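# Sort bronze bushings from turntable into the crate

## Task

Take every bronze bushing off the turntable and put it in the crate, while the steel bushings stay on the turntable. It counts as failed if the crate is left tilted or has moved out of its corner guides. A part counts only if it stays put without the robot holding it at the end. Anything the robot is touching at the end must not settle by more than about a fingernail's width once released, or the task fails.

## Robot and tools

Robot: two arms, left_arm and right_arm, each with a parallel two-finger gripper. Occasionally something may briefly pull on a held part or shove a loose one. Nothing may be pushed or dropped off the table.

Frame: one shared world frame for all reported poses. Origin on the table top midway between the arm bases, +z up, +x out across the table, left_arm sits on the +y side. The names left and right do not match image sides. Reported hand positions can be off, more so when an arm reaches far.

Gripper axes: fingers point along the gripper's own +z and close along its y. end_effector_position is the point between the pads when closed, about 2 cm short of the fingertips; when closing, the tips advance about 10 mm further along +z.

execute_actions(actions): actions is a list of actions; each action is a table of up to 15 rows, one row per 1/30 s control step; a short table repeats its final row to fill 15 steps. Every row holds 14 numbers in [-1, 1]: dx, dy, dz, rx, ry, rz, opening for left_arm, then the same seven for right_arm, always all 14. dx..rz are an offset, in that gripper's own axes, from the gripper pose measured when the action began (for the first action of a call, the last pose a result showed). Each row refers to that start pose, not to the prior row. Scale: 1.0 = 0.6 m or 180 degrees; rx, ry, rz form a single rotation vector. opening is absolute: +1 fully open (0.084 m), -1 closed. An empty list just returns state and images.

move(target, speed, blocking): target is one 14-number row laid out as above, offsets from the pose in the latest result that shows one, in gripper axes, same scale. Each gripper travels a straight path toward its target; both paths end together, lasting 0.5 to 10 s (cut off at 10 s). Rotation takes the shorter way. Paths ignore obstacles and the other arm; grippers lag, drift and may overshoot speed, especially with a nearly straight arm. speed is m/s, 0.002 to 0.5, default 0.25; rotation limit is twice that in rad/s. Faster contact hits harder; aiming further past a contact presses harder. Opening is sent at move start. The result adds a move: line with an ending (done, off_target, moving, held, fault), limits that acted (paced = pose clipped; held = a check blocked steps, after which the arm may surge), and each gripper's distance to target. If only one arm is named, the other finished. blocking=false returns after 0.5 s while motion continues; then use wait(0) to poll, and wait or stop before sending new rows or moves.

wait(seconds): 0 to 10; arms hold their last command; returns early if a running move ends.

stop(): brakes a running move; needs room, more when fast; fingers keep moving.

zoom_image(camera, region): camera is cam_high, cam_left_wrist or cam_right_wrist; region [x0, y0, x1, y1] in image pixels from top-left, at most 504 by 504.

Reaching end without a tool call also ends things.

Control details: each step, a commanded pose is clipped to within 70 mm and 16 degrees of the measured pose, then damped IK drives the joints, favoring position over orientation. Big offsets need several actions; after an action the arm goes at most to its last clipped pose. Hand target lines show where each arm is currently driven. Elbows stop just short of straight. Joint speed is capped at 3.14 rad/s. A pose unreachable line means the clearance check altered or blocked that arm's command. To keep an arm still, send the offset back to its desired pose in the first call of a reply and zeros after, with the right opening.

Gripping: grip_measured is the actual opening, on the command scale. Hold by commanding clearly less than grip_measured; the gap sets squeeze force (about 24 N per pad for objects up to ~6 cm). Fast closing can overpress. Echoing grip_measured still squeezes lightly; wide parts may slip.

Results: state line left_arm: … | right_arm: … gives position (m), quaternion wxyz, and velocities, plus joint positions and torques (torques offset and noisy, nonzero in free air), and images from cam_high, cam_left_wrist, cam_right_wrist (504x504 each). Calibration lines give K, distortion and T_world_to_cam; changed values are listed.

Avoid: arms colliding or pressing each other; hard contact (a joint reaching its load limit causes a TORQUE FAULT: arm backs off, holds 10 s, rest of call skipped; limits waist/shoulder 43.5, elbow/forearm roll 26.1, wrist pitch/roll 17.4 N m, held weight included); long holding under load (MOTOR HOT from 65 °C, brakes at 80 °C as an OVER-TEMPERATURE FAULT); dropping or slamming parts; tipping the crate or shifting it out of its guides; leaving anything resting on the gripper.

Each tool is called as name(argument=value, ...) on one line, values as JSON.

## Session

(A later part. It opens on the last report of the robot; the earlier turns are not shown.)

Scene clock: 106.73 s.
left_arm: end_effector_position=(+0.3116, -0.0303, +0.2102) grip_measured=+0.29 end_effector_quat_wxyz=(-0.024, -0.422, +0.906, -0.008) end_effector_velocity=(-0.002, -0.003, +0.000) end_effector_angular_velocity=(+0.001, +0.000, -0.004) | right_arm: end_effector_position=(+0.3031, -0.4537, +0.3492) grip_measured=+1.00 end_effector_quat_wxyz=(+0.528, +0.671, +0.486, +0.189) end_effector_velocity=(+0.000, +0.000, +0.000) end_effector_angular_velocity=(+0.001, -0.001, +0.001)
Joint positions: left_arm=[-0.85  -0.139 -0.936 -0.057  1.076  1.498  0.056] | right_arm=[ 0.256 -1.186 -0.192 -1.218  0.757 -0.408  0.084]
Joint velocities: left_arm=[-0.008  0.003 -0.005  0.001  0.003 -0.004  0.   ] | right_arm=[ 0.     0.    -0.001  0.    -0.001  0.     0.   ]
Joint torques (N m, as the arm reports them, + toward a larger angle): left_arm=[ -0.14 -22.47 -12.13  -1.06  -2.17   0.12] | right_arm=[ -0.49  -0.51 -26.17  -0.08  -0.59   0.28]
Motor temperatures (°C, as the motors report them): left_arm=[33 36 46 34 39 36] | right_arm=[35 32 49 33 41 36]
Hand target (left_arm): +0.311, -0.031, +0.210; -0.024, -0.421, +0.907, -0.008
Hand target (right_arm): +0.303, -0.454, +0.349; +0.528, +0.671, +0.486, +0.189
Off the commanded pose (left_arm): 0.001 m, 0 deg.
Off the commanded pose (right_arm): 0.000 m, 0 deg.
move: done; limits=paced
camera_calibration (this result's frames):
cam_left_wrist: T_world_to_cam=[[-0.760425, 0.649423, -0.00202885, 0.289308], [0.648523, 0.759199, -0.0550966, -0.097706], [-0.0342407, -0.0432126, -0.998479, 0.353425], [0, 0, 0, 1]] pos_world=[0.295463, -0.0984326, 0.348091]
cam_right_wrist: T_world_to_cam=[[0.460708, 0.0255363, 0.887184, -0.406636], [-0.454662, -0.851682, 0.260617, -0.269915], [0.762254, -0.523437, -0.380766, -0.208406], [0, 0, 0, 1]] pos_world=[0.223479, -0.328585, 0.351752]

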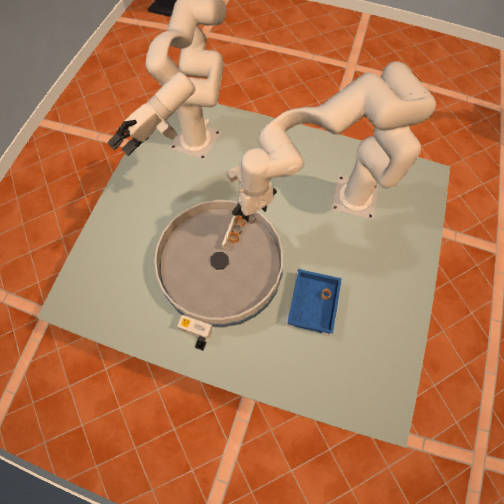

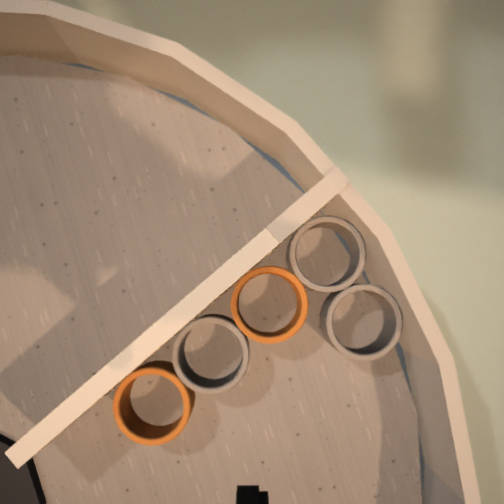

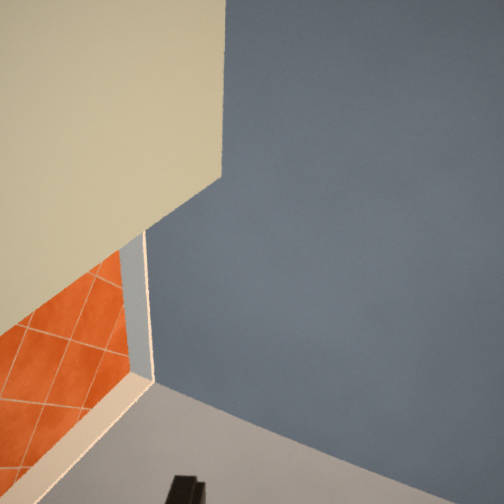

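move(target=[0.008,-0.108,0.13,0,0,0,0.1,0,0,0,0,0,0,1])

move(target=[0,0,0.065,0,0,0,0.1,0,0,0,0,0,0,1], speed=0.08)

move(target=[0,0,0,0,0,0,-1,0,0,0,0,0,0,1])

move(target=[0,0,-0.2,0,0,0,-1,0,0,0,0,0,0,1])

Scene clock: 113.23 s.
left_arm: end_effector_position=(+0.3552, -0.0787, +0.1328) grip_measured=+0.09 end_effector_quat_wxyz=(-0.024, -0.422, +0.906, -0.009) end_effector_velocity=(-0.000, -0.000, -0.003) end_effector_angular_velocity=(+0.005, +0.003, -0.002) | right_arm: end_effector_position=(+0.3031, -0.4537, +0.3492) grip_measured=+1.00 end_effector_quat_wxyz=(+0.528, +0.671, +0.486, +0.189) end_effector_velocity=(-0.000, -0.000, +0.000) end_effector_angular_velocity=(-0.001, -0.000, -0.000)
Joint positions: left_arm=[-0.857  0.171 -1.064 -0.065  0.894  1.505  0.048] | right_arm=[ 0.256 -1.186 -0.192 -1.218  0.757 -0.408  0.084]
Joint velocities: left_arm=[-0.001  0.008 -0.002  0.001 -0.     0.001  0.   ] | right_arm=[ 0.    -0.001 -0.    -0.001  0.001 -0.     0.   ]
Joint torques (N m, as the arm reports them, + toward a larger angle): left_arm=[ -0.33 -30.43 -11.65  -1.42  -2.26   0.06] | right_arm=[ -0.66  -0.32 -25.89  -0.42  -0.64   0.29]
Motor temperatures (°C, as the motors report them): left_arm=[33 36 46 34 39 36] | right_arm=[35 32 49 33 41 36]
Hand target (left_arm): +0.355, -0.079, +0.132; -0.024, -0.422, +0.906, -0.008
Hand target (right_arm): +0.303, -0.454, +0.349; +0.528, +0.671, +0.486, +0.189
Off the commanded pose (left_arm): 0.001 m, 0 deg.
Off the commanded pose (right_arm): 0.000 m, 0 deg.
move: done
camera_calibration (this result's frames):
cam_left_wrist: T_world_to_cam=[[-0.760272, 0.649598, -0.00290893, 0.353853], [0.648727, 0.759004, -0.055379, -0.0935405], [-0.0337662, -0.0439902, -0.998461, 0.275385], [0, 0, 0, 1]] pos_world=[0.339005, -0.14675, 0.27081]
cam_right_wrist: T_world_to_cam=[[0.460708, 0.0255363, 0.887184, -0.406636], [-0.454662, -0.851682, 0.260617, -0.269915], [0.762253, -0.523437, -0.380767, -0.208406], [0, 0, 0, 1]] pos_world=[0.223479, -0.328585, 0.351752]

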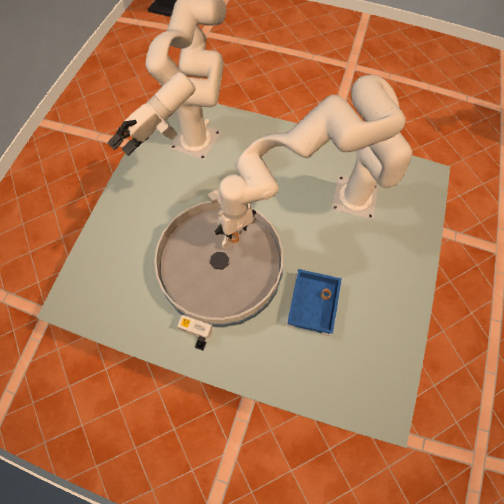

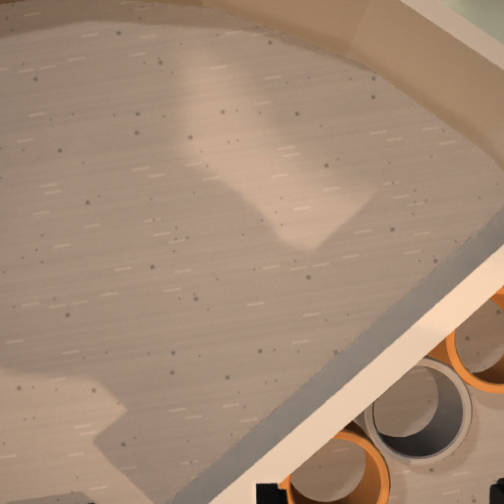

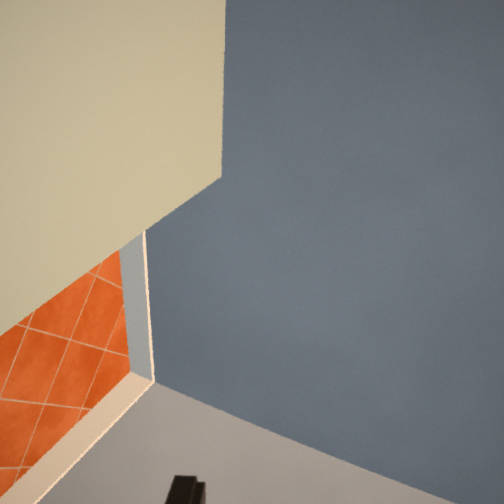

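Scene clock: 114.07 s.
left_arm: end_effector_position=(+0.3623, -0.0885, +0.1143) grip_measured=+0.09 end_effector_quat_wxyz=(-0.017, -0.421, +0.906, -0.029) end_effector_velocity=(-0.000, -0.001, +0.000) end_effector_angular_velocity=(-0.002, -0.002, -0.002) | right_arm: end_effector_position=(+0.3031, -0.4537, +0.3492) grip_measured=+1.00 end_effector_quat_wxyz=(+0.528, +0.671, +0.486, +0.189) end_effector_velocity=(+0.000, +0.000, -0.000) end_effector_angular_velocity=(-0.000, +0.000, +0.001)
Joint positions: left_arm=[-0.862  0.209 -1.045 -0.071  0.792  1.509  0.048] | right_arm=[ 0.256 -1.186 -0.192 -1.218  0.757 -0.408  0.084]
Joint velocities: left_arm=[-0.002 -0.     0.001 -0.    -0.003  0.001 -0.   ] | right_arm=[ 0.     0.     0.    -0.    -0.001 -0.     0.   ]
Joint torques (N m, as the arm reports them, + toward a larger angle): left_arm=[-2.14 10.56  2.87 -1.42  0.21  0.33] | right_arm=[ -0.63  -0.46 -25.91  -0.24  -0.54   0.2 ]
Motor temperatures (°C, as the motors report them): left_arm=[33 36 46 34 39 36] | right_arm=[35 32 49 33 41 36]
Hand target (left_arm): +0.354, -0.080, +0.095; -0.024, -0.422, +0.906, -0.009
Hand target (right_arm): +0.303, -0.454, +0.349; +0.528, +0.671, +0.486, +0.189
Off the commanded pose (left_arm): 0.024 m, 3 deg.
Off the commanded pose (right_arm): 0.000 m, 0 deg.
move: off_target (left_arm)
camera_calibration (this result's frames):
cam_left_wrist: T_world_to_cam=[[-0.759873, 0.648388, -0.0467543, 0.370328], [0.650063, 0.757527, -0.0597508, -0.0918373], [-0.00332407, -0.0757963, -0.997118, 0.24264], [0, 0, 0, 1]] pos_world=[0.341909, -0.152156, 0.253768]
cam_right_wrist: T_world_to_cam=[[0.460709, 0.0255365, 0.887184, -0.406636], [-0.454662, -0.851681, 0.260617, -0.269915], [0.762253, -0.523437, -0.380767, -0.208406], [0, 0, 0, 1]] pos_world=[0.223479, -0.328585, 0.351751]

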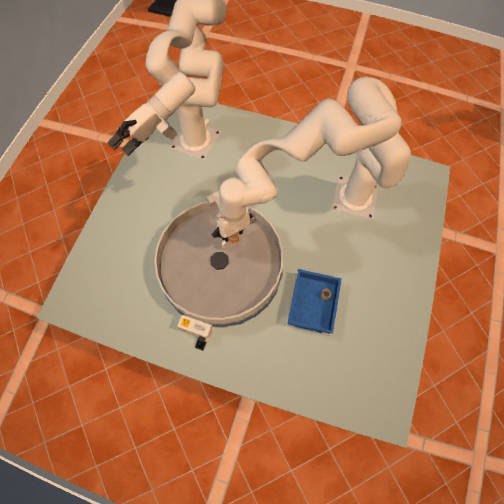

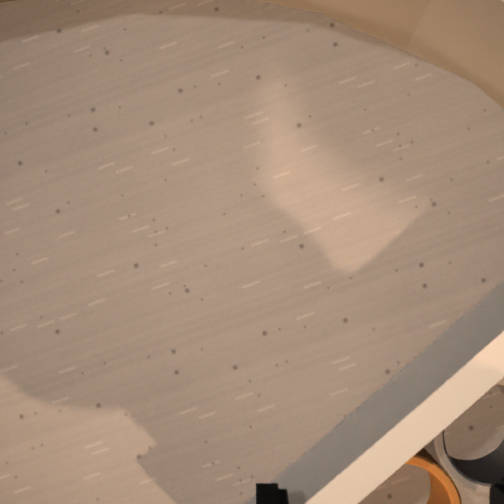

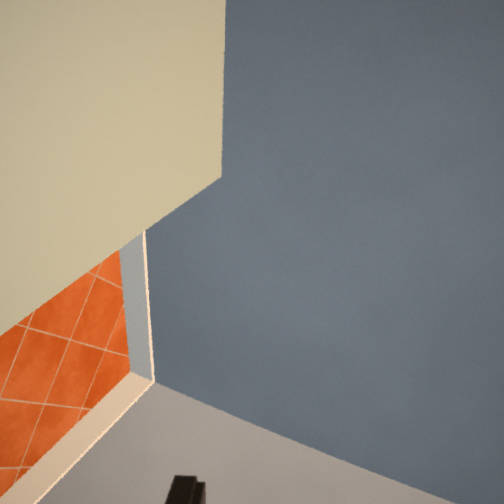

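Scene clock: 114.60 s.
left_arm: end_effector_position=(+0.3637, -0.0905, +0.1167) grip_measured=-1.00 end_effector_quat_wxyz=(-0.016, -0.421, +0.906, -0.032) end_effector_velocity=(-0.001, -0.000, -0.001) end_effector_angular_velocity=(+0.002, +0.002, -0.001) | right_arm: end_effector_position=(+0.3031, -0.4537, +0.3492) grip_measured=+1.00 end_effector_quat_wxyz=(+0.528, +0.671, +0.486, +0.189) end_effector_velocity=(-0.000, +0.000, -0.000) end_effector_angular_velocity=(+0.003, +0.000, -0.001)
Joint positions: left_arm=[-0.862  0.209 -1.051 -0.071  0.792  1.509  0.   ] | right_arm=[ 0.256 -1.186 -0.192 -1.218  0.757 -0.408  0.084]
Joint velocities: left_arm=[-0.002  0.001  0.001  0.001  0.    -0.001  0.   ] | right_arm=[ 0.    -0.     0.     0.002 -0.     0.001  0.   ]
Joint torques (N m, as the arm reports them, + toward a larger angle): left_arm=[ -0.16 -11.24  -1.48  -0.9    1.76   0.1 ] | right_arm=[ -0.37  -0.22 -26.03  -0.28  -0.51   0.26]
Motor temperatures (°C, as the motors report them): left_arm=[33 36 45 34 39 36] | right_arm=[35 32 49 33 41 36]
Hand target (left_arm): +0.362, -0.089, +0.114; -0.017, -0.421, +0.906, -0.029
Hand target (right_arm): +0.303, -0.454, +0.349; +0.528, +0.671, +0.486, +0.189
Off the commanded pose (left_arm): 0.003 m, 0 deg.
Off the commanded pose (right_arm): 0.000 m, 0 deg.
move: done
camera_calibration (this result's frames):
cam_left_wrist: T_world_to_cam=[[-0.759491, 0.648384, -0.0526455, 0.37333], [0.650517, 0.757066, -0.0606509, -0.0912268], [0.000530981, -0.0803106, -0.99677, 0.243102], [0, 0, 0, 1]] pos_world=[0.342757, -0.153473, 0.256438]
cam_right_wrist: T_world_to_cam=[[0.460709, 0.0255365, 0.887184, -0.406636], [-0.454662, -0.851681, 0.260617, -0.269915], [0.762253, -0.523437, -0.380767, -0.208406], [0, 0, 0, 1]] pos_world=[0.223479, -0.328585, 0.351751]

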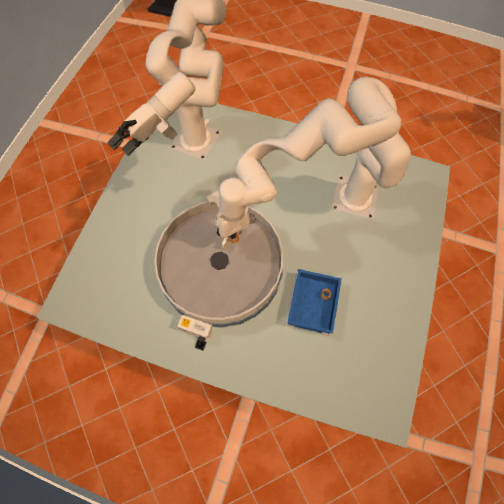

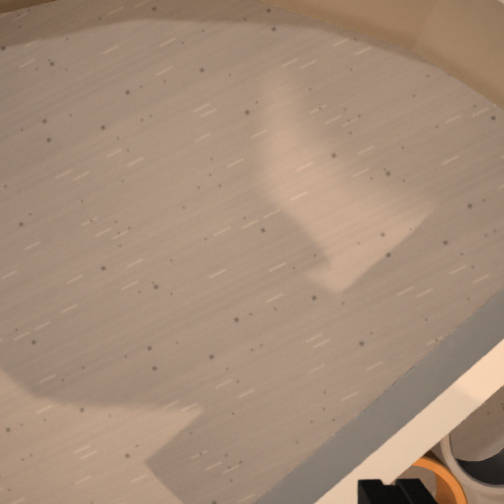

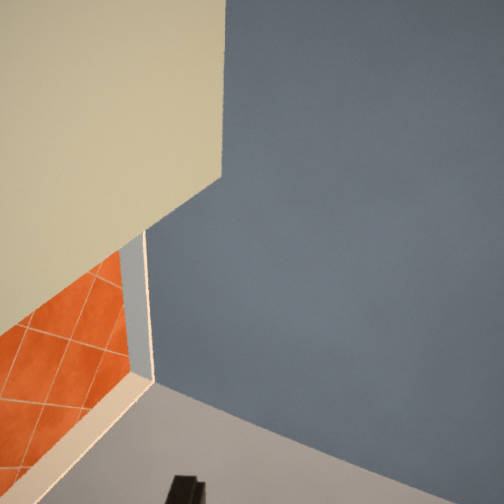

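Scene clock: 115.57 s.
left_arm: end_effector_position=(+0.3636, -0.0812, +0.2350) grip_measured=-1.00 end_effector_quat_wxyz=(-0.016, -0.421, +0.906, -0.031) end_effector_velocity=(+0.002, -0.001, +0.008) end_effector_angular_velocity=(-0.006, -0.006, -0.000) | right_arm: end_effector_position=(+0.3031, -0.4537, +0.3492) grip_measured=+1.00 end_effector_quat_wxyz=(+0.528, +0.671, +0.486, +0.189) end_effector_velocity=(+0.000, +0.000, -0.000) end_effector_angular_velocity=(-0.000, +0.000, +0.001)
Joint positions: left_arm=[-0.846  0.049 -1.207 -0.057  1.111  1.5    0.   ] | right_arm=[ 0.256 -1.186 -0.192 -1.218  0.757 -0.408  0.084]
Joint velocities: left_arm=[ 0.    -0.005 -0.016  0.001  0.012 -0.     0.   ] | right_arm=[-0.     0.001 -0.    -0.    -0.001 -0.     0.   ]
Joint torques (N m, as the arm reports them, + toward a larger angle): left_arm=[  0.7  -27.69 -12.23  -1.7   -2.38  -0.03] | right_arm=[ -1.01  -0.23 -25.79  -0.28  -0.52   0.23]
Motor temperatures (°C, as the motors report them): left_arm=[33 36 45 34 39 36] | right_arm=[35 32 49 33 41 36]
Hand target (left_arm): +0.364, -0.081, +0.236; -0.016, -0.421, +0.906, -0.032
Hand target (right_arm): +0.303, -0.454, +0.349; +0.528, +0.671, +0.486, +0.189
Off the commanded pose (left_arm): 0.002 m, 0 deg.
Off the commanded pose (right_arm): 0.000 m, 0 deg.
move: done
camera_calibration (this result's frames):
cam_left_wrist: T_world_to_cam=[[-0.759813, 0.648191, -0.0503266, 0.372984], [0.650141, 0.757433, -0.0600895, -0.0909517], [-0.000830398, -0.0783762, -0.996924, 0.362401], [0, 0, 0, 1]] pos_world=[0.34283, -0.144471, 0.374592]
cam_right_wrist: T_world_to_cam=[[0.460709, 0.0255365, 0.887184, -0.406636], [-0.454662, -0.851681, 0.260617, -0.269915], [0.762253, -0.523437, -0.380767, -0.208406], [0, 0, 0, 1]] pos_world=[0.223479, -0.328585, 0.351751]

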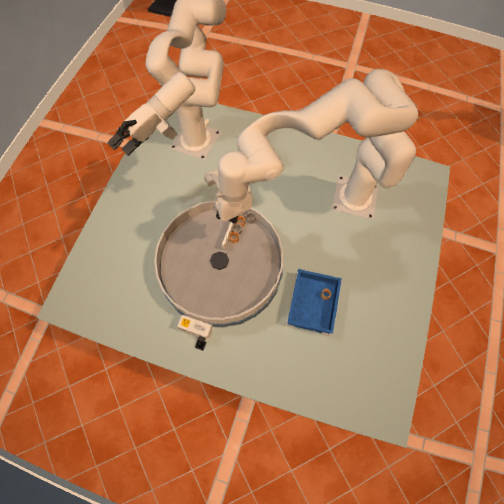

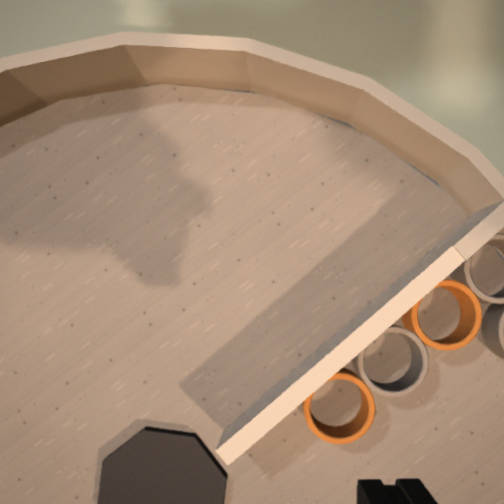

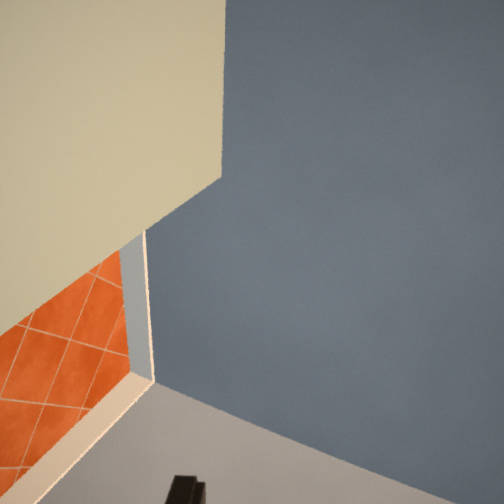

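move(target=[-0.013,0.025,0.17,0,0,-0.22,0.2,0,0,0,0,0,0,1])

move(target=[0,0,0.066,0,0,0,0.2,0,0,0,0,0,0,1], speed=0.08)

move(target=[0,0,0,0,0,0,-1,0,0,0,0,0,0,1])

move(target=[0,0,-0.2,0,0,0,-1,0,0,0,0,0,0,1])

Scene clock: 125.10 s.
left_arm: end_effector_position=(+0.3569, -0.0732, +0.1325) grip_measured=+0.19 end_effector_quat_wxyz=(+0.026, +0.703, -0.710, +0.024) end_effector_velocity=(-0.000, +0.001, -0.002) end_effector_angular_velocity=(+0.003, +0.001, +0.006) | right_arm: end_effector_position=(+0.3031, -0.4537, +0.3492) grip_measured=+1.00 end_effector_quat_wxyz=(+0.528, +0.671, +0.486, +0.189) end_effector_velocity=(+0.000, -0.000, +0.000) end_effector_angular_velocity=(+0.001, -0.001, -0.001)
Joint positions: left_arm=[-0.847  0.131 -0.999 -0.07   0.821  0.831  0.052] | right_arm=[ 0.256 -1.186 -0.192 -1.218  0.757 -0.408  0.084]
Joint velocities: left_arm=[ 0.     0.002  0.004  0.002 -0.003 -0.007  0.   ] | right_arm=[-0.     0.001 -0.001 -0.    -0.     0.002  0.   ]
Joint torques (N m, as the arm reports them, + toward a larger angle): left_arm=[ -0.2  -28.52 -11.83  -1.16  -2.18   0.27] | right_arm=[ -0.75  -0.47 -25.95  -0.4   -0.6    0.18]
Motor temperatures (°C, as the motors report them): left_arm=[33 37 46 34 39 36] | right_arm=[35 32 50 33 41 36]
Hand target (left_arm): +0.357, -0.073, +0.132; +0.026, +0.703, -0.710, +0.024
Hand target (right_arm): +0.303, -0.454, +0.349; +0.528, +0.671, +0.486, +0.189
Off the commanded pose (left_arm): 0.001 m, 0 deg.
Off the commanded pose (right_arm): 0.000 m, 0 deg.
move: done
camera_calibration (this result's frames):
cam_left_wrist: T_world_to_cam=[[-0.999836, 0.0172506, -0.00546515, 0.391156], [0.0176149, 0.996977, -0.0756757, 0.146518], [0.00414317, -0.0757596, -0.997118, 0.259316], [0, 0, 0, 1]] pos_world=[0.387436, -0.133178, 0.271794]
cam_right_wrist: T_world_to_cam=[[0.460709, 0.0255364, 0.887184, -0.406636], [-0.454662, -0.851681, 0.260617, -0.269915], [0.762253, -0.523437, -0.380767, -0.208406], [0, 0, 0, 1]] pos_world=[0.223479, -0.328585, 0.351751]

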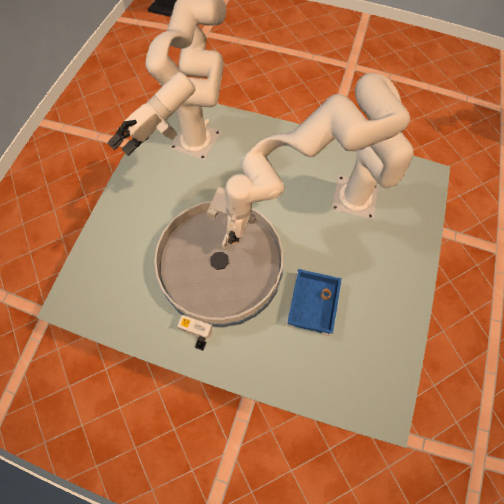

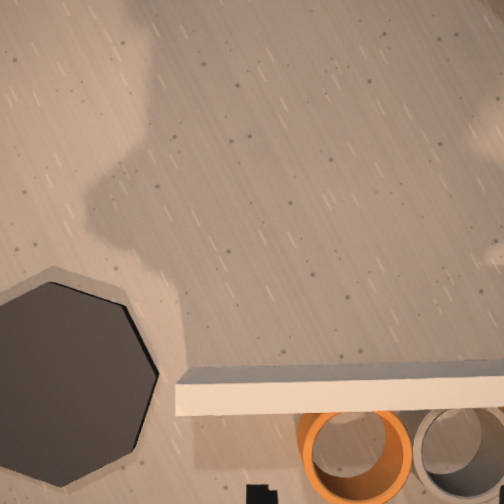

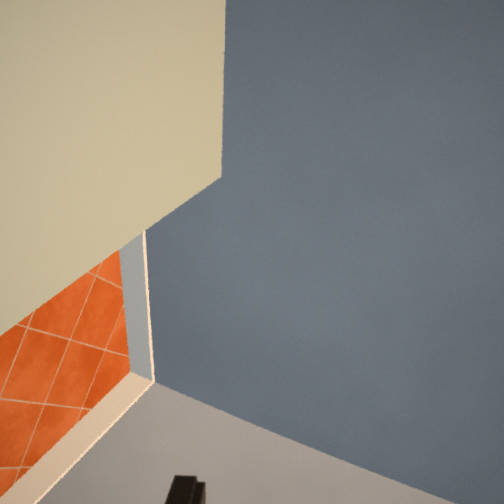

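Scene clock: 125.97 s.
left_arm: end_effector_position=(+0.3591, -0.0774, +0.0972) grip_measured=+0.20 end_effector_quat_wxyz=(+0.026, +0.703, -0.710, +0.028) end_effector_velocity=(-0.000, -0.001, -0.003) end_effector_angular_velocity=(-0.000, +0.001, +0.001) | right_arm: end_effector_position=(+0.3031, -0.4537, +0.3492) grip_measured=+1.00 end_effector_quat_wxyz=(+0.528, +0.671, +0.486, +0.189) end_effector_velocity=(-0.000, -0.000, -0.000) end_effector_angular_velocity=(-0.003, +0.002, -0.001)
Joint positions: left_arm=[-0.852  0.202 -0.975 -0.078  0.717  0.836  0.052] | right_arm=[ 0.256 -1.186 -0.192 -1.218  0.757 -0.408  0.084]
Joint velocities: left_arm=[-0.001  0.006  0.001 -0.002 -0.007 -0.     0.   ] | right_arm=[ 0.     0.001  0.001 -0.001  0.002 -0.001  0.   ]
Joint torques (N m, as the arm reports them, + toward a larger angle): left_arm=[ -3.14 -11.05  -5.58  -1.87  -2.92  -0.28] | right_arm=[ -0.82  -0.08 -26.05  -0.33  -0.49   0.33]
Motor temperatures (°C, as the motors report them): left_arm=[33 37 46 34 39 36] | right_arm=[35 32 50 33 41 36]
Hand target (left_arm): +0.357, -0.076, +0.093; +0.026, +0.703, -0.710, +0.024
Hand target (right_arm): +0.303, -0.454, +0.349; +0.528, +0.671, +0.486, +0.189
Off the commanded pose (left_arm): 0.005 m, 1 deg.
Off the commanded pose (right_arm): 0.000 m, 0 deg.
move: off_target (left_arm)
camera_calibration (this result's frames):
cam_left_wrist: T_world_to_cam=[[-0.999791, 0.0166448, -0.0118483, 0.393791], [0.017558, 0.996504, -0.0816789, 0.148614], [0.0104474, -0.0818698, -0.996588, 0.22103], [0, 0, 0, 1]] pos_world=[0.38879, -0.136553, 0.23708]
cam_right_wrist: T_world_to_cam=[[0.460709, 0.0255364, 0.887184, -0.406636], [-0.454662, -0.851681, 0.260618, -0.269915], [0.762253, -0.523437, -0.380767, -0.208406], [0, 0, 0, 1]] pos_world=[0.223479, -0.328585, 0.351751]

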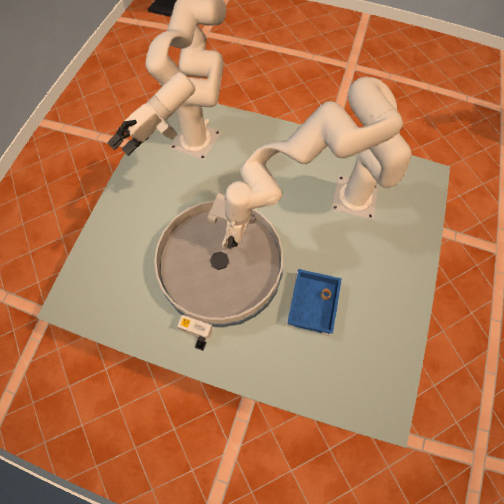

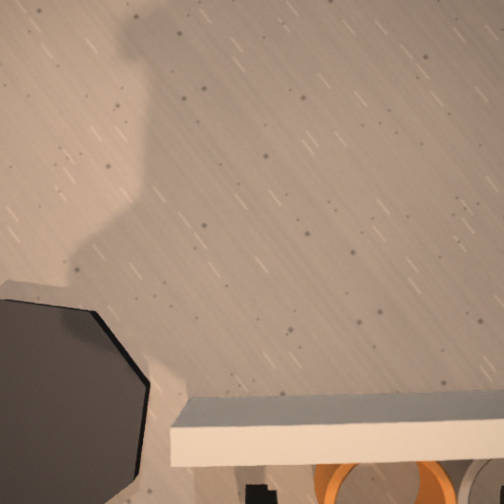

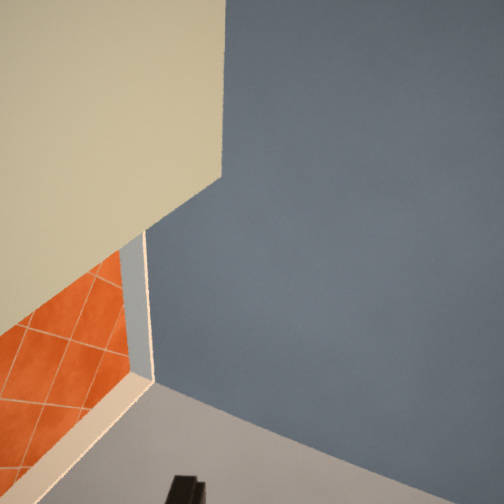

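Scene clock: 126.57 s.
left_arm: end_effector_position=(+0.3605, -0.0793, +0.0997) grip_measured=-1.00 end_effector_quat_wxyz=(+0.026, +0.703, -0.710, +0.032) end_effector_velocity=(-0.001, -0.000, +0.000) end_effector_angular_velocity=(+0.003, +0.003, -0.002) | right_arm: end_effector_position=(+0.3031, -0.4537, +0.3492) grip_measured=+1.00 end_effector_quat_wxyz=(+0.528, +0.671, +0.486, +0.189) end_effector_velocity=(-0.000, -0.000, +0.000) end_effector_angular_velocity=(-0.000, -0.001, -0.001)
Joint positions: left_arm=[-0.853  0.201 -0.979 -0.078  0.716  0.836  0.   ] | right_arm=[ 0.256 -1.186 -0.192 -1.218  0.757 -0.408  0.084]
Joint velocities: left_arm=[-0.001  0.001 -0.003  0.001  0.006  0.001  0.   ] | right_arm=[ 0.    -0.001  0.    -0.001  0.001  0.001  0.   ]
Joint torques (N m, as the arm reports them, + toward a larger angle): left_arm=[ 0.93 -8.47 -1.56 -0.93  0.92  0.08] | right_arm=[ -0.53  -0.54 -25.81  -0.39  -0.63   0.16]
Motor temperatures (°C, as the motors report them): left_arm=[33 37 46 34 39 36] | right_arm=[35 32 50 33 41 36]
Hand target (left_arm): +0.359, -0.077, +0.097; +0.026, +0.703, -0.710, +0.028
Hand target (right_arm): +0.303, -0.454, +0.349; +0.528, +0.671, +0.486, +0.189
Off the commanded pose (left_arm): 0.003 m, 0 deg.
Off the commanded pose (right_arm): 0.000 m, 0 deg.
move: done
camera_calibration (this result's frames):
cam_left_wrist: T_world_to_cam=[[-0.999721, 0.0168924, -0.0165054, 0.395706], [0.0182587, 0.996087, -0.0864763, 0.150873], [0.01498, -0.0867535, -0.996117, 0.221211], [0, 0, 0, 1]] pos_world=[0.389527, -0.137776, 0.239931]
cam_right_wrist: T_world_to_cam=[[0.460709, 0.0255364, 0.887184, -0.406636], [-0.454662, -0.851681, 0.260618, -0.269915], [0.762253, -0.523438, -0.380767, -0.208406], [0, 0, 0, 1]] pos_world=[0.223479, -0.328585, 0.351751]

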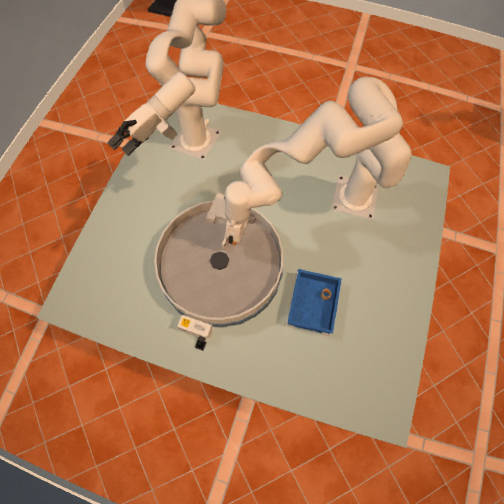

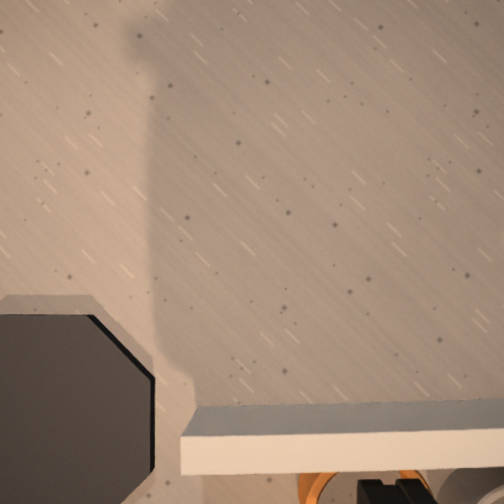

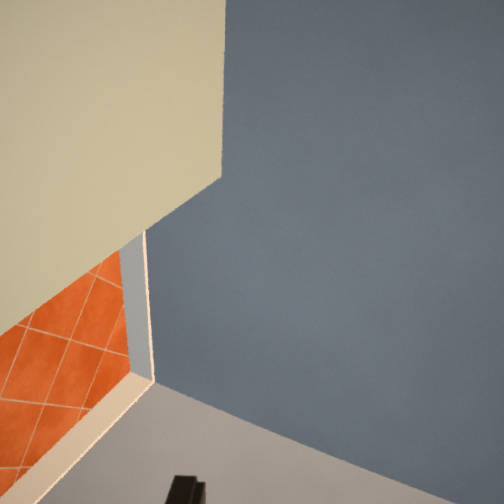

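Scene clock: 127.57 s.
left_arm: end_effector_position=(+0.3593, -0.0689, +0.2181) grip_measured=-1.00 end_effector_quat_wxyz=(+0.026, +0.703, -0.710, +0.031) end_effector_velocity=(+0.002, -0.002, +0.008) end_effector_angular_velocity=(-0.009, -0.009, +0.000) | right_arm: end_effector_position=(+0.3031, -0.4537, +0.3492) grip_measured=+1.00 end_effector_quat_wxyz=(+0.528, +0.671, +0.486, +0.189) end_effector_velocity=(+0.000, +0.000, -0.000) end_effector_angular_velocity=(+0.001, +0.001, +0.001)
Joint positions: left_arm=[-0.835  0.011 -1.11  -0.06   1.038  0.825  0.   ] | right_arm=[ 0.256 -1.186 -0.192 -1.218  0.757 -0.408  0.084]
Joint velocities: left_arm=[ 0.001 -0.007 -0.013 -0.     0.007 -0.     0.   ] | right_arm=[-0.     0.001 -0.     0.001 -0.002 -0.     0.   ]
Joint torques (N m, as the arm reports them, + toward a larger angle): left_arm=[  0.   -27.04 -12.11  -1.42  -2.46   0.08] | right_arm=[ -0.55  -0.04 -26.05  -0.34  -0.69   0.36]
Motor temperatures (°C, as the motors report them): left_arm=[33 37 46 34 39 36] | right_arm=[35 32 50 33 41 36]
Hand target (left_arm): +0.360, -0.069, +0.219; +0.026, +0.703, -0.710, +0.032
Hand target (right_arm): +0.303, -0.454, +0.349; +0.528, +0.671, +0.486, +0.189
Off the commanded pose (left_arm): 0.001 m, 0 deg.
Off the commanded pose (right_arm): 0.000 m, 0 deg.
move: done
camera_calibration (this result's frames):
cam_left_wrist: T_world_to_cam=[[-0.999745, 0.0165409, -0.0153469, 0.395961], [0.0177849, 0.996237, -0.0848239, 0.150589], [0.0138861, -0.0850753, -0.996278, 0.340649], [0, 0, 0, 1]] pos_world=[0.388452, -0.127591, 0.358232]
cam_right_wrist: T_world_to_cam=[[0.460709, 0.0255365, 0.887184, -0.406636], [-0.454662, -0.851681, 0.260618, -0.269915], [0.762253, -0.523438, -0.380767, -0.208406], [0, 0, 0, 1]] pos_world=[0.223479, -0.328585, 0.351751]

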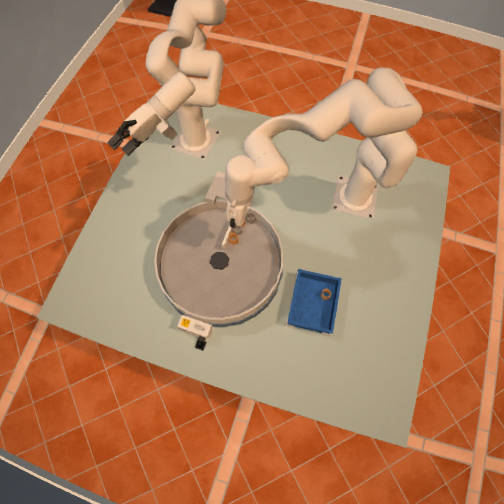

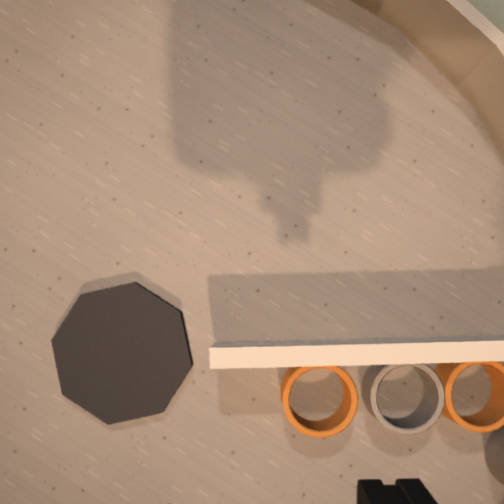

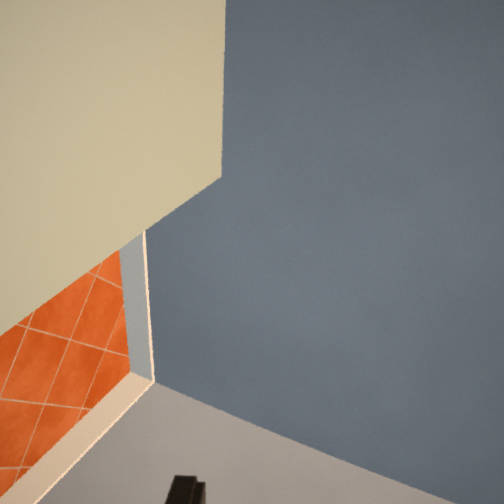

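move(target=[0,0,0.15,0,0,0,0.15,0,0,0,0,0,0,1])

move(target=[0,0,0.08,0,0,0,0.15,0,0,0,0,0,0,1], speed=0.08)

move(target=[0,0,0,0,0,0,-1,0,0,0,0,0,0,1])

move(target=[0,0,-0.2,0,0,0,-1,0,0,0,0,0,0,1])

Scene clock: 140.47 s.
left_arm: end_effector_position=(+0.3601, -0.0766, +0.1291) grip_measured=+0.14 end_effector_quat_wxyz=(+0.026, +0.703, -0.710, +0.031) end_effector_velocity=(-0.002, +0.002, -0.005) end_effector_angular_velocity=(+0.006, +0.006, +0.001) | right_arm: end_effector_position=(+0.3031, -0.4537, +0.3492) grip_measured=+1.00 end_effector_quat_wxyz=(+0.528, +0.671, +0.486, +0.189) end_effector_velocity=(-0.000, -0.001, +0.000) end_effector_angular_velocity=(-0.000, +0.000, -0.003)
Joint positions: left_arm=[-0.848  0.142 -0.998 -0.072  0.794  0.832  0.05 ] | right_arm=[ 0.256 -1.186 -0.192 -1.218  0.757 -0.408  0.084]
Joint velocities: left_arm=[ 0.     0.007  0.006 -0.    -0.003 -0.    -0.   ] | right_arm=[-0.    -0.001 -0.     0.     0.003  0.     0.   ]
Joint torques (N m, as the arm reports them, + toward a larger angle): left_arm=[  0.22 -29.29 -12.02  -1.6   -2.46   0.01] | right_arm=[ -0.81  -0.08 -25.8   -0.27  -0.62   0.18]
Motor temperatures (°C, as the motors report them): left_arm=[33 37 46 34 39 36] | right_arm=[35 32 50 33 41 36]
Hand target (left_arm): +0.360, -0.076, +0.128; +0.026, +0.703, -0.710, +0.031
Hand target (right_arm): +0.303, -0.454, +0.349; +0.528, +0.671, +0.486, +0.189
Off the commanded pose (left_arm): 0.001 m, 0 deg.
Off the commanded pose (right_arm): 0.000 m, 0 deg.
move: done
camera_calibration (this result's frames):
cam_left_wrist: T_world_to_cam=[[-0.99973, 0.0168113, -0.0160609, 0.395646], [0.0181308, 0.996139, -0.0858928, 0.15068], [0.0145549, -0.0861607, -0.996175, 0.250989], [0, 0, 0, 1]] pos_world=[0.389154, -0.135124, 0.269326]
cam_right_wrist: T_world_to_cam=[[0.460709, 0.0255366, 0.887184, -0.406636], [-0.454662, -0.851681, 0.260618, -0.269915], [0.762253, -0.523437, -0.380767, -0.208406], [0, 0, 0, 1]] pos_world=[0.223479, -0.328585, 0.351751]

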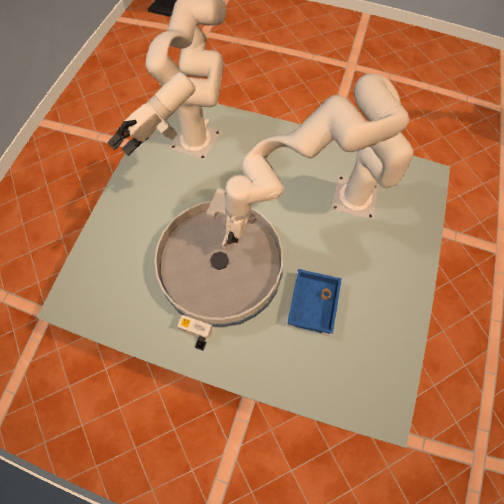

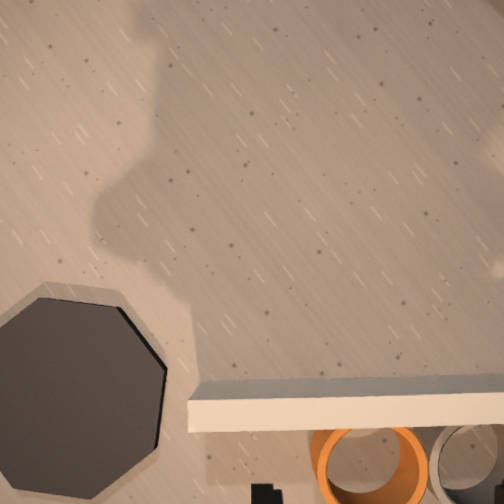

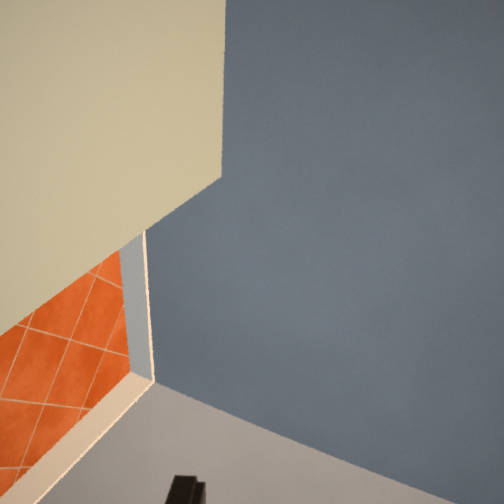

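Scene clock: 141.43 s.
left_arm: end_effector_position=(+0.3683, -0.0855, +0.0973) grip_measured=+0.15 end_effector_quat_wxyz=(+0.026, +0.703, -0.709, +0.048) end_effector_velocity=(-0.001, -0.002, +0.001) end_effector_angular_velocity=(-0.004, -0.003, -0.001) | right_arm: end_effector_position=(+0.3031, -0.4537, +0.3492) grip_measured=+1.00 end_effector_quat_wxyz=(+0.528, +0.671, +0.486, +0.189) end_effector_velocity=(-0.000, -0.000, +0.000) end_effector_angular_velocity=(-0.000, -0.001, -0.001)
Joint positions: left_arm=[-0.851  0.216 -0.982 -0.081  0.67   0.839  0.05 ] | right_arm=[ 0.256 -1.186 -0.192 -1.218  0.757 -0.408  0.084]
Joint velocities: left_arm=[-0.004 -0.003  0.002 -0.001 -0.005 -0.002 -0.   ] | right_arm=[ 0.    -0.    -0.001 -0.001  0.001  0.001  0.   ]
Joint torques (N m, as the arm reports them, + toward a larger angle): left_arm=[-13.33   8.99   0.62  -3.48  -2.87  -0.25] | right_arm=[ -0.72  -0.62 -25.91  -0.28  -0.52   0.08]
Motor temperatures (°C, as the motors report them): left_arm=[33 37 46 34 39 36] | right_arm=[35 32 50 33 41 36]
Hand target (left_arm): +0.360, -0.080, +0.082; +0.026, +0.703, -0.710, +0.031
Hand target (right_arm): +0.303, -0.454, +0.349; +0.528, +0.671, +0.486, +0.189
Off the commanded pose (left_arm): 0.019 m, 2 deg.
Off the commanded pose (right_arm): 0.000 m, 0 deg.
move: off_target (left_arm)
camera_calibration (this result's frames):
cam_left_wrist: T_world_to_cam=[[-0.99909, 0.0131374, -0.0405666, 0.405286], [0.0175014, 0.993869, -0.109169, 0.158993], [0.0388837, -0.10978, -0.993195, 0.207184], [0, 0, 0, 1]] pos_world=[0.394078, -0.140598, 0.239572]
cam_right_wrist: T_world_to_cam=[[0.460709, 0.0255363, 0.887184, -0.406636], [-0.454662, -0.851681, 0.260618, -0.269915], [0.762253, -0.523437, -0.380767, -0.208406], [0, 0, 0, 1]] pos_world=[0.223479, -0.328585, 0.351751]

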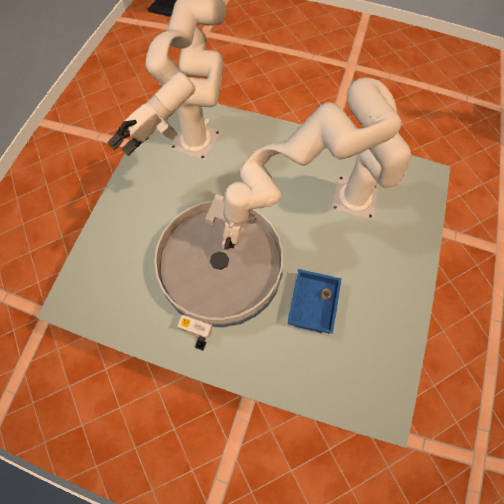

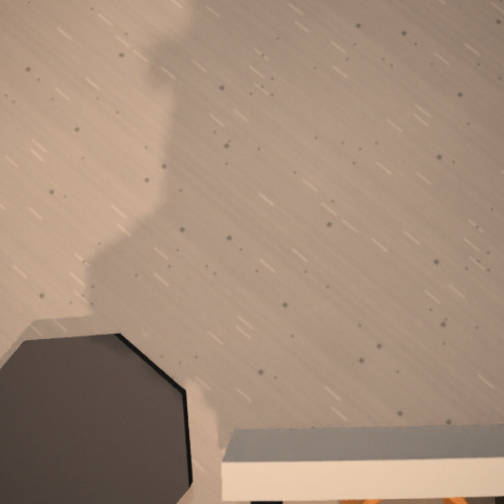

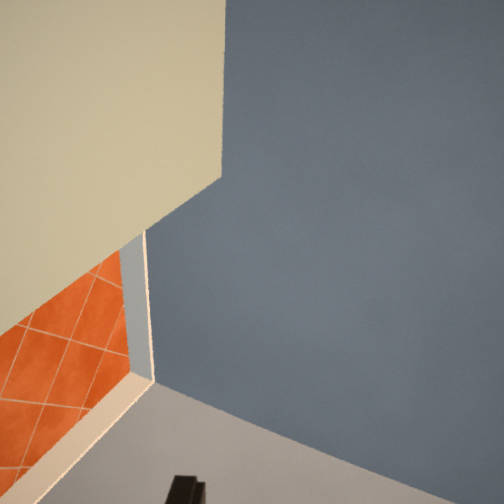

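Scene clock: 142.17 s.
left_arm: end_effector_position=(+0.3683, -0.0861, +0.0995) grip_measured=-1.00 end_effector_quat_wxyz=(+0.026, +0.703, -0.709, +0.050) end_effector_velocity=(-0.000, +0.001, -0.000) end_effector_angular_velocity=(+0.001, +0.002, +0.002) | right_arm: end_effector_position=(+0.3031, -0.4537, +0.3492) grip_measured=+1.00 end_effector_quat_wxyz=(+0.528, +0.671, +0.486, +0.189) end_effector_velocity=(+0.000, -0.000, +0.001) end_effector_angular_velocity=(-0.002, -0.001, -0.000)
Joint positions: left_arm=[-0.852  0.212 -0.982 -0.081  0.67   0.839  0.   ] | right_arm=[ 0.256 -1.186 -0.192 -1.218  0.757 -0.408  0.084]
Joint velocities: left_arm=[ 0.001  0.     0.    -0.001  0.002 -0.     0.   ] | right_arm=[ 0.    -0.    -0.001 -0.002  0.001 -0.     0.   ]
Joint torques (N m, as the arm reports them, + toward a larger angle): left_arm=[-6.88 -5.97 -6.05 -2.92 -4.8   0.16] | right_arm=[ -0.34  -0.7  -25.99  -0.35  -0.61   0.21]
Motor temperatures (°C, as the motors report them): left_arm=[33 37 46 34 39 36] | right_arm=[35 32 50 33 41 36]
Hand target (left_arm): +0.368, -0.086, +0.097; +0.026, +0.703, -0.709, +0.048
Hand target (right_arm): +0.303, -0.454, +0.349; +0.528, +0.671, +0.486, +0.189
Off the commanded pose (left_arm): 0.002 m, 0 deg.
Off the commanded pose (right_arm): 0.000 m, 0 deg.
move: done
camera_calibration (this result's frames):
cam_left_wrist: T_world_to_cam=[[-0.998971, 0.0138166, -0.0432064, 0.40573], [0.0185796, 0.99355, -0.111859, 0.159653], [0.0413822, -0.112547, -0.992784, 0.208026], [0, 0, 0, 1]] pos_world=[0.393737, -0.140817, 0.241914]
cam_right_wrist: T_world_to_cam=[[0.460709, 0.0255364, 0.887184, -0.406636], [-0.454662, -0.851681, 0.260618, -0.269915], [0.762253, -0.523437, -0.380767, -0.208406], [0, 0, 0, 1]] pos_world=[0.223479, -0.328585, 0.351751]

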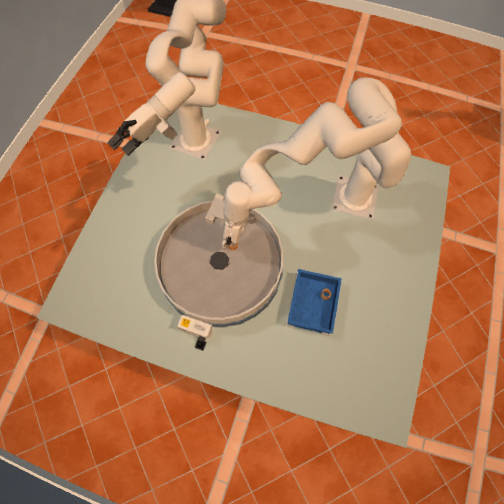

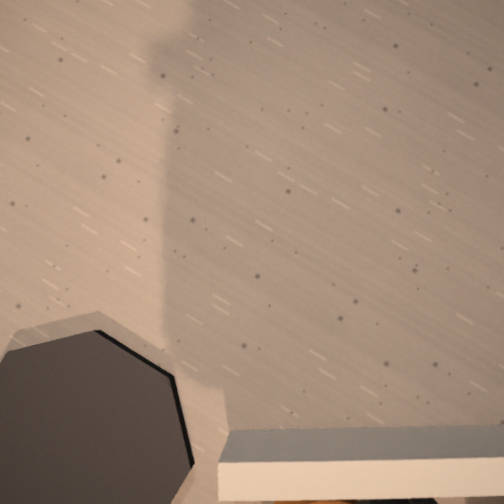

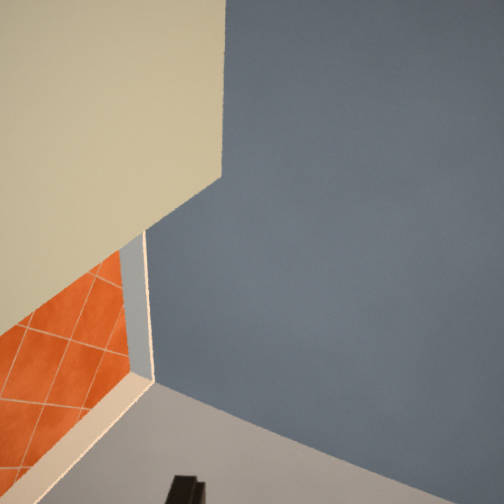

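Scene clock: 143.17 s.
left_arm: end_effector_position=(+0.3639, -0.0726, +0.2175) grip_measured=-1.00 end_effector_quat_wxyz=(+0.026, +0.703, -0.709, +0.049) end_effector_velocity=(+0.002, -0.002, +0.008) end_effector_angular_velocity=(-0.009, -0.009, -0.001) | right_arm: end_effector_position=(+0.3031, -0.4537, +0.3492) grip_measured=+1.00 end_effector_quat_wxyz=(+0.528, +0.671, +0.486, +0.189) end_effector_velocity=(-0.000, -0.000, +0.000) end_effector_angular_velocity=(-0.001, +0.001, -0.001)
Joint positions: left_arm=[-0.834  0.004 -1.09  -0.062  0.988  0.827  0.   ] | right_arm=[ 0.256 -1.186 -0.192 -1.218  0.757 -0.408  0.084]
Joint velocities: left_arm=[-0.    -0.007 -0.012  0.     0.006 -0.     0.   ] | right_arm=[ 0.    -0.     0.    -0.     0.001 -0.001  0.   ]
Joint torques (N m, as the arm reports them, + toward a larger angle): left_arm=[  0.31 -26.68 -12.35  -1.26  -2.51   0.14] | right_arm=[ -0.71  -0.51 -25.86  -0.17  -0.59   0.33]
Motor temperatures (°C, as the motors report them): left_arm=[33 37 46 34 39 36] | right_arm=[35 32 50 33 41 36]
Hand target (left_arm): +0.364, -0.073, +0.219; +0.026, +0.703, -0.709, +0.050
Hand target (right_arm): +0.303, -0.454, +0.349; +0.528, +0.671, +0.486, +0.189
Off the commanded pose (left_arm): 0.001 m, 0 deg.
Off the commanded pose (right_arm): 0.000 m, 0 deg.
move: done
camera_calibration (this result's frames):
cam_left_wrist: T_world_to_cam=[[-0.999023, 0.0135565, -0.0420706, 0.405976], [0.0181269, 0.99374, -0.110234, 0.159385], [0.0403129, -0.110889, -0.993015, 0.327486], [0, 0, 0, 1]] pos_world=[0.389488, -0.127577, 0.359848]
cam_right_wrist: T_world_to_cam=[[0.460709, 0.0255363, 0.887184, -0.406636], [-0.454662, -0.851681, 0.260618, -0.269915], [0.762253, -0.523438, -0.380767, -0.208406], [0, 0, 0, 1]] pos_world=[0.223479, -0.328585, 0.351751]

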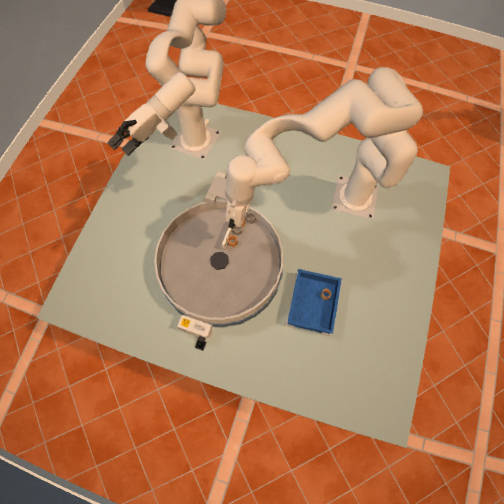

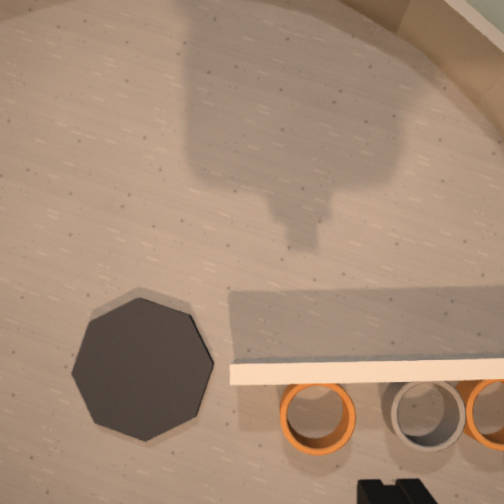

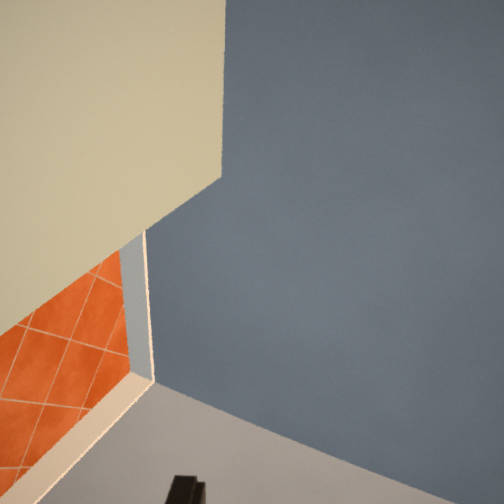

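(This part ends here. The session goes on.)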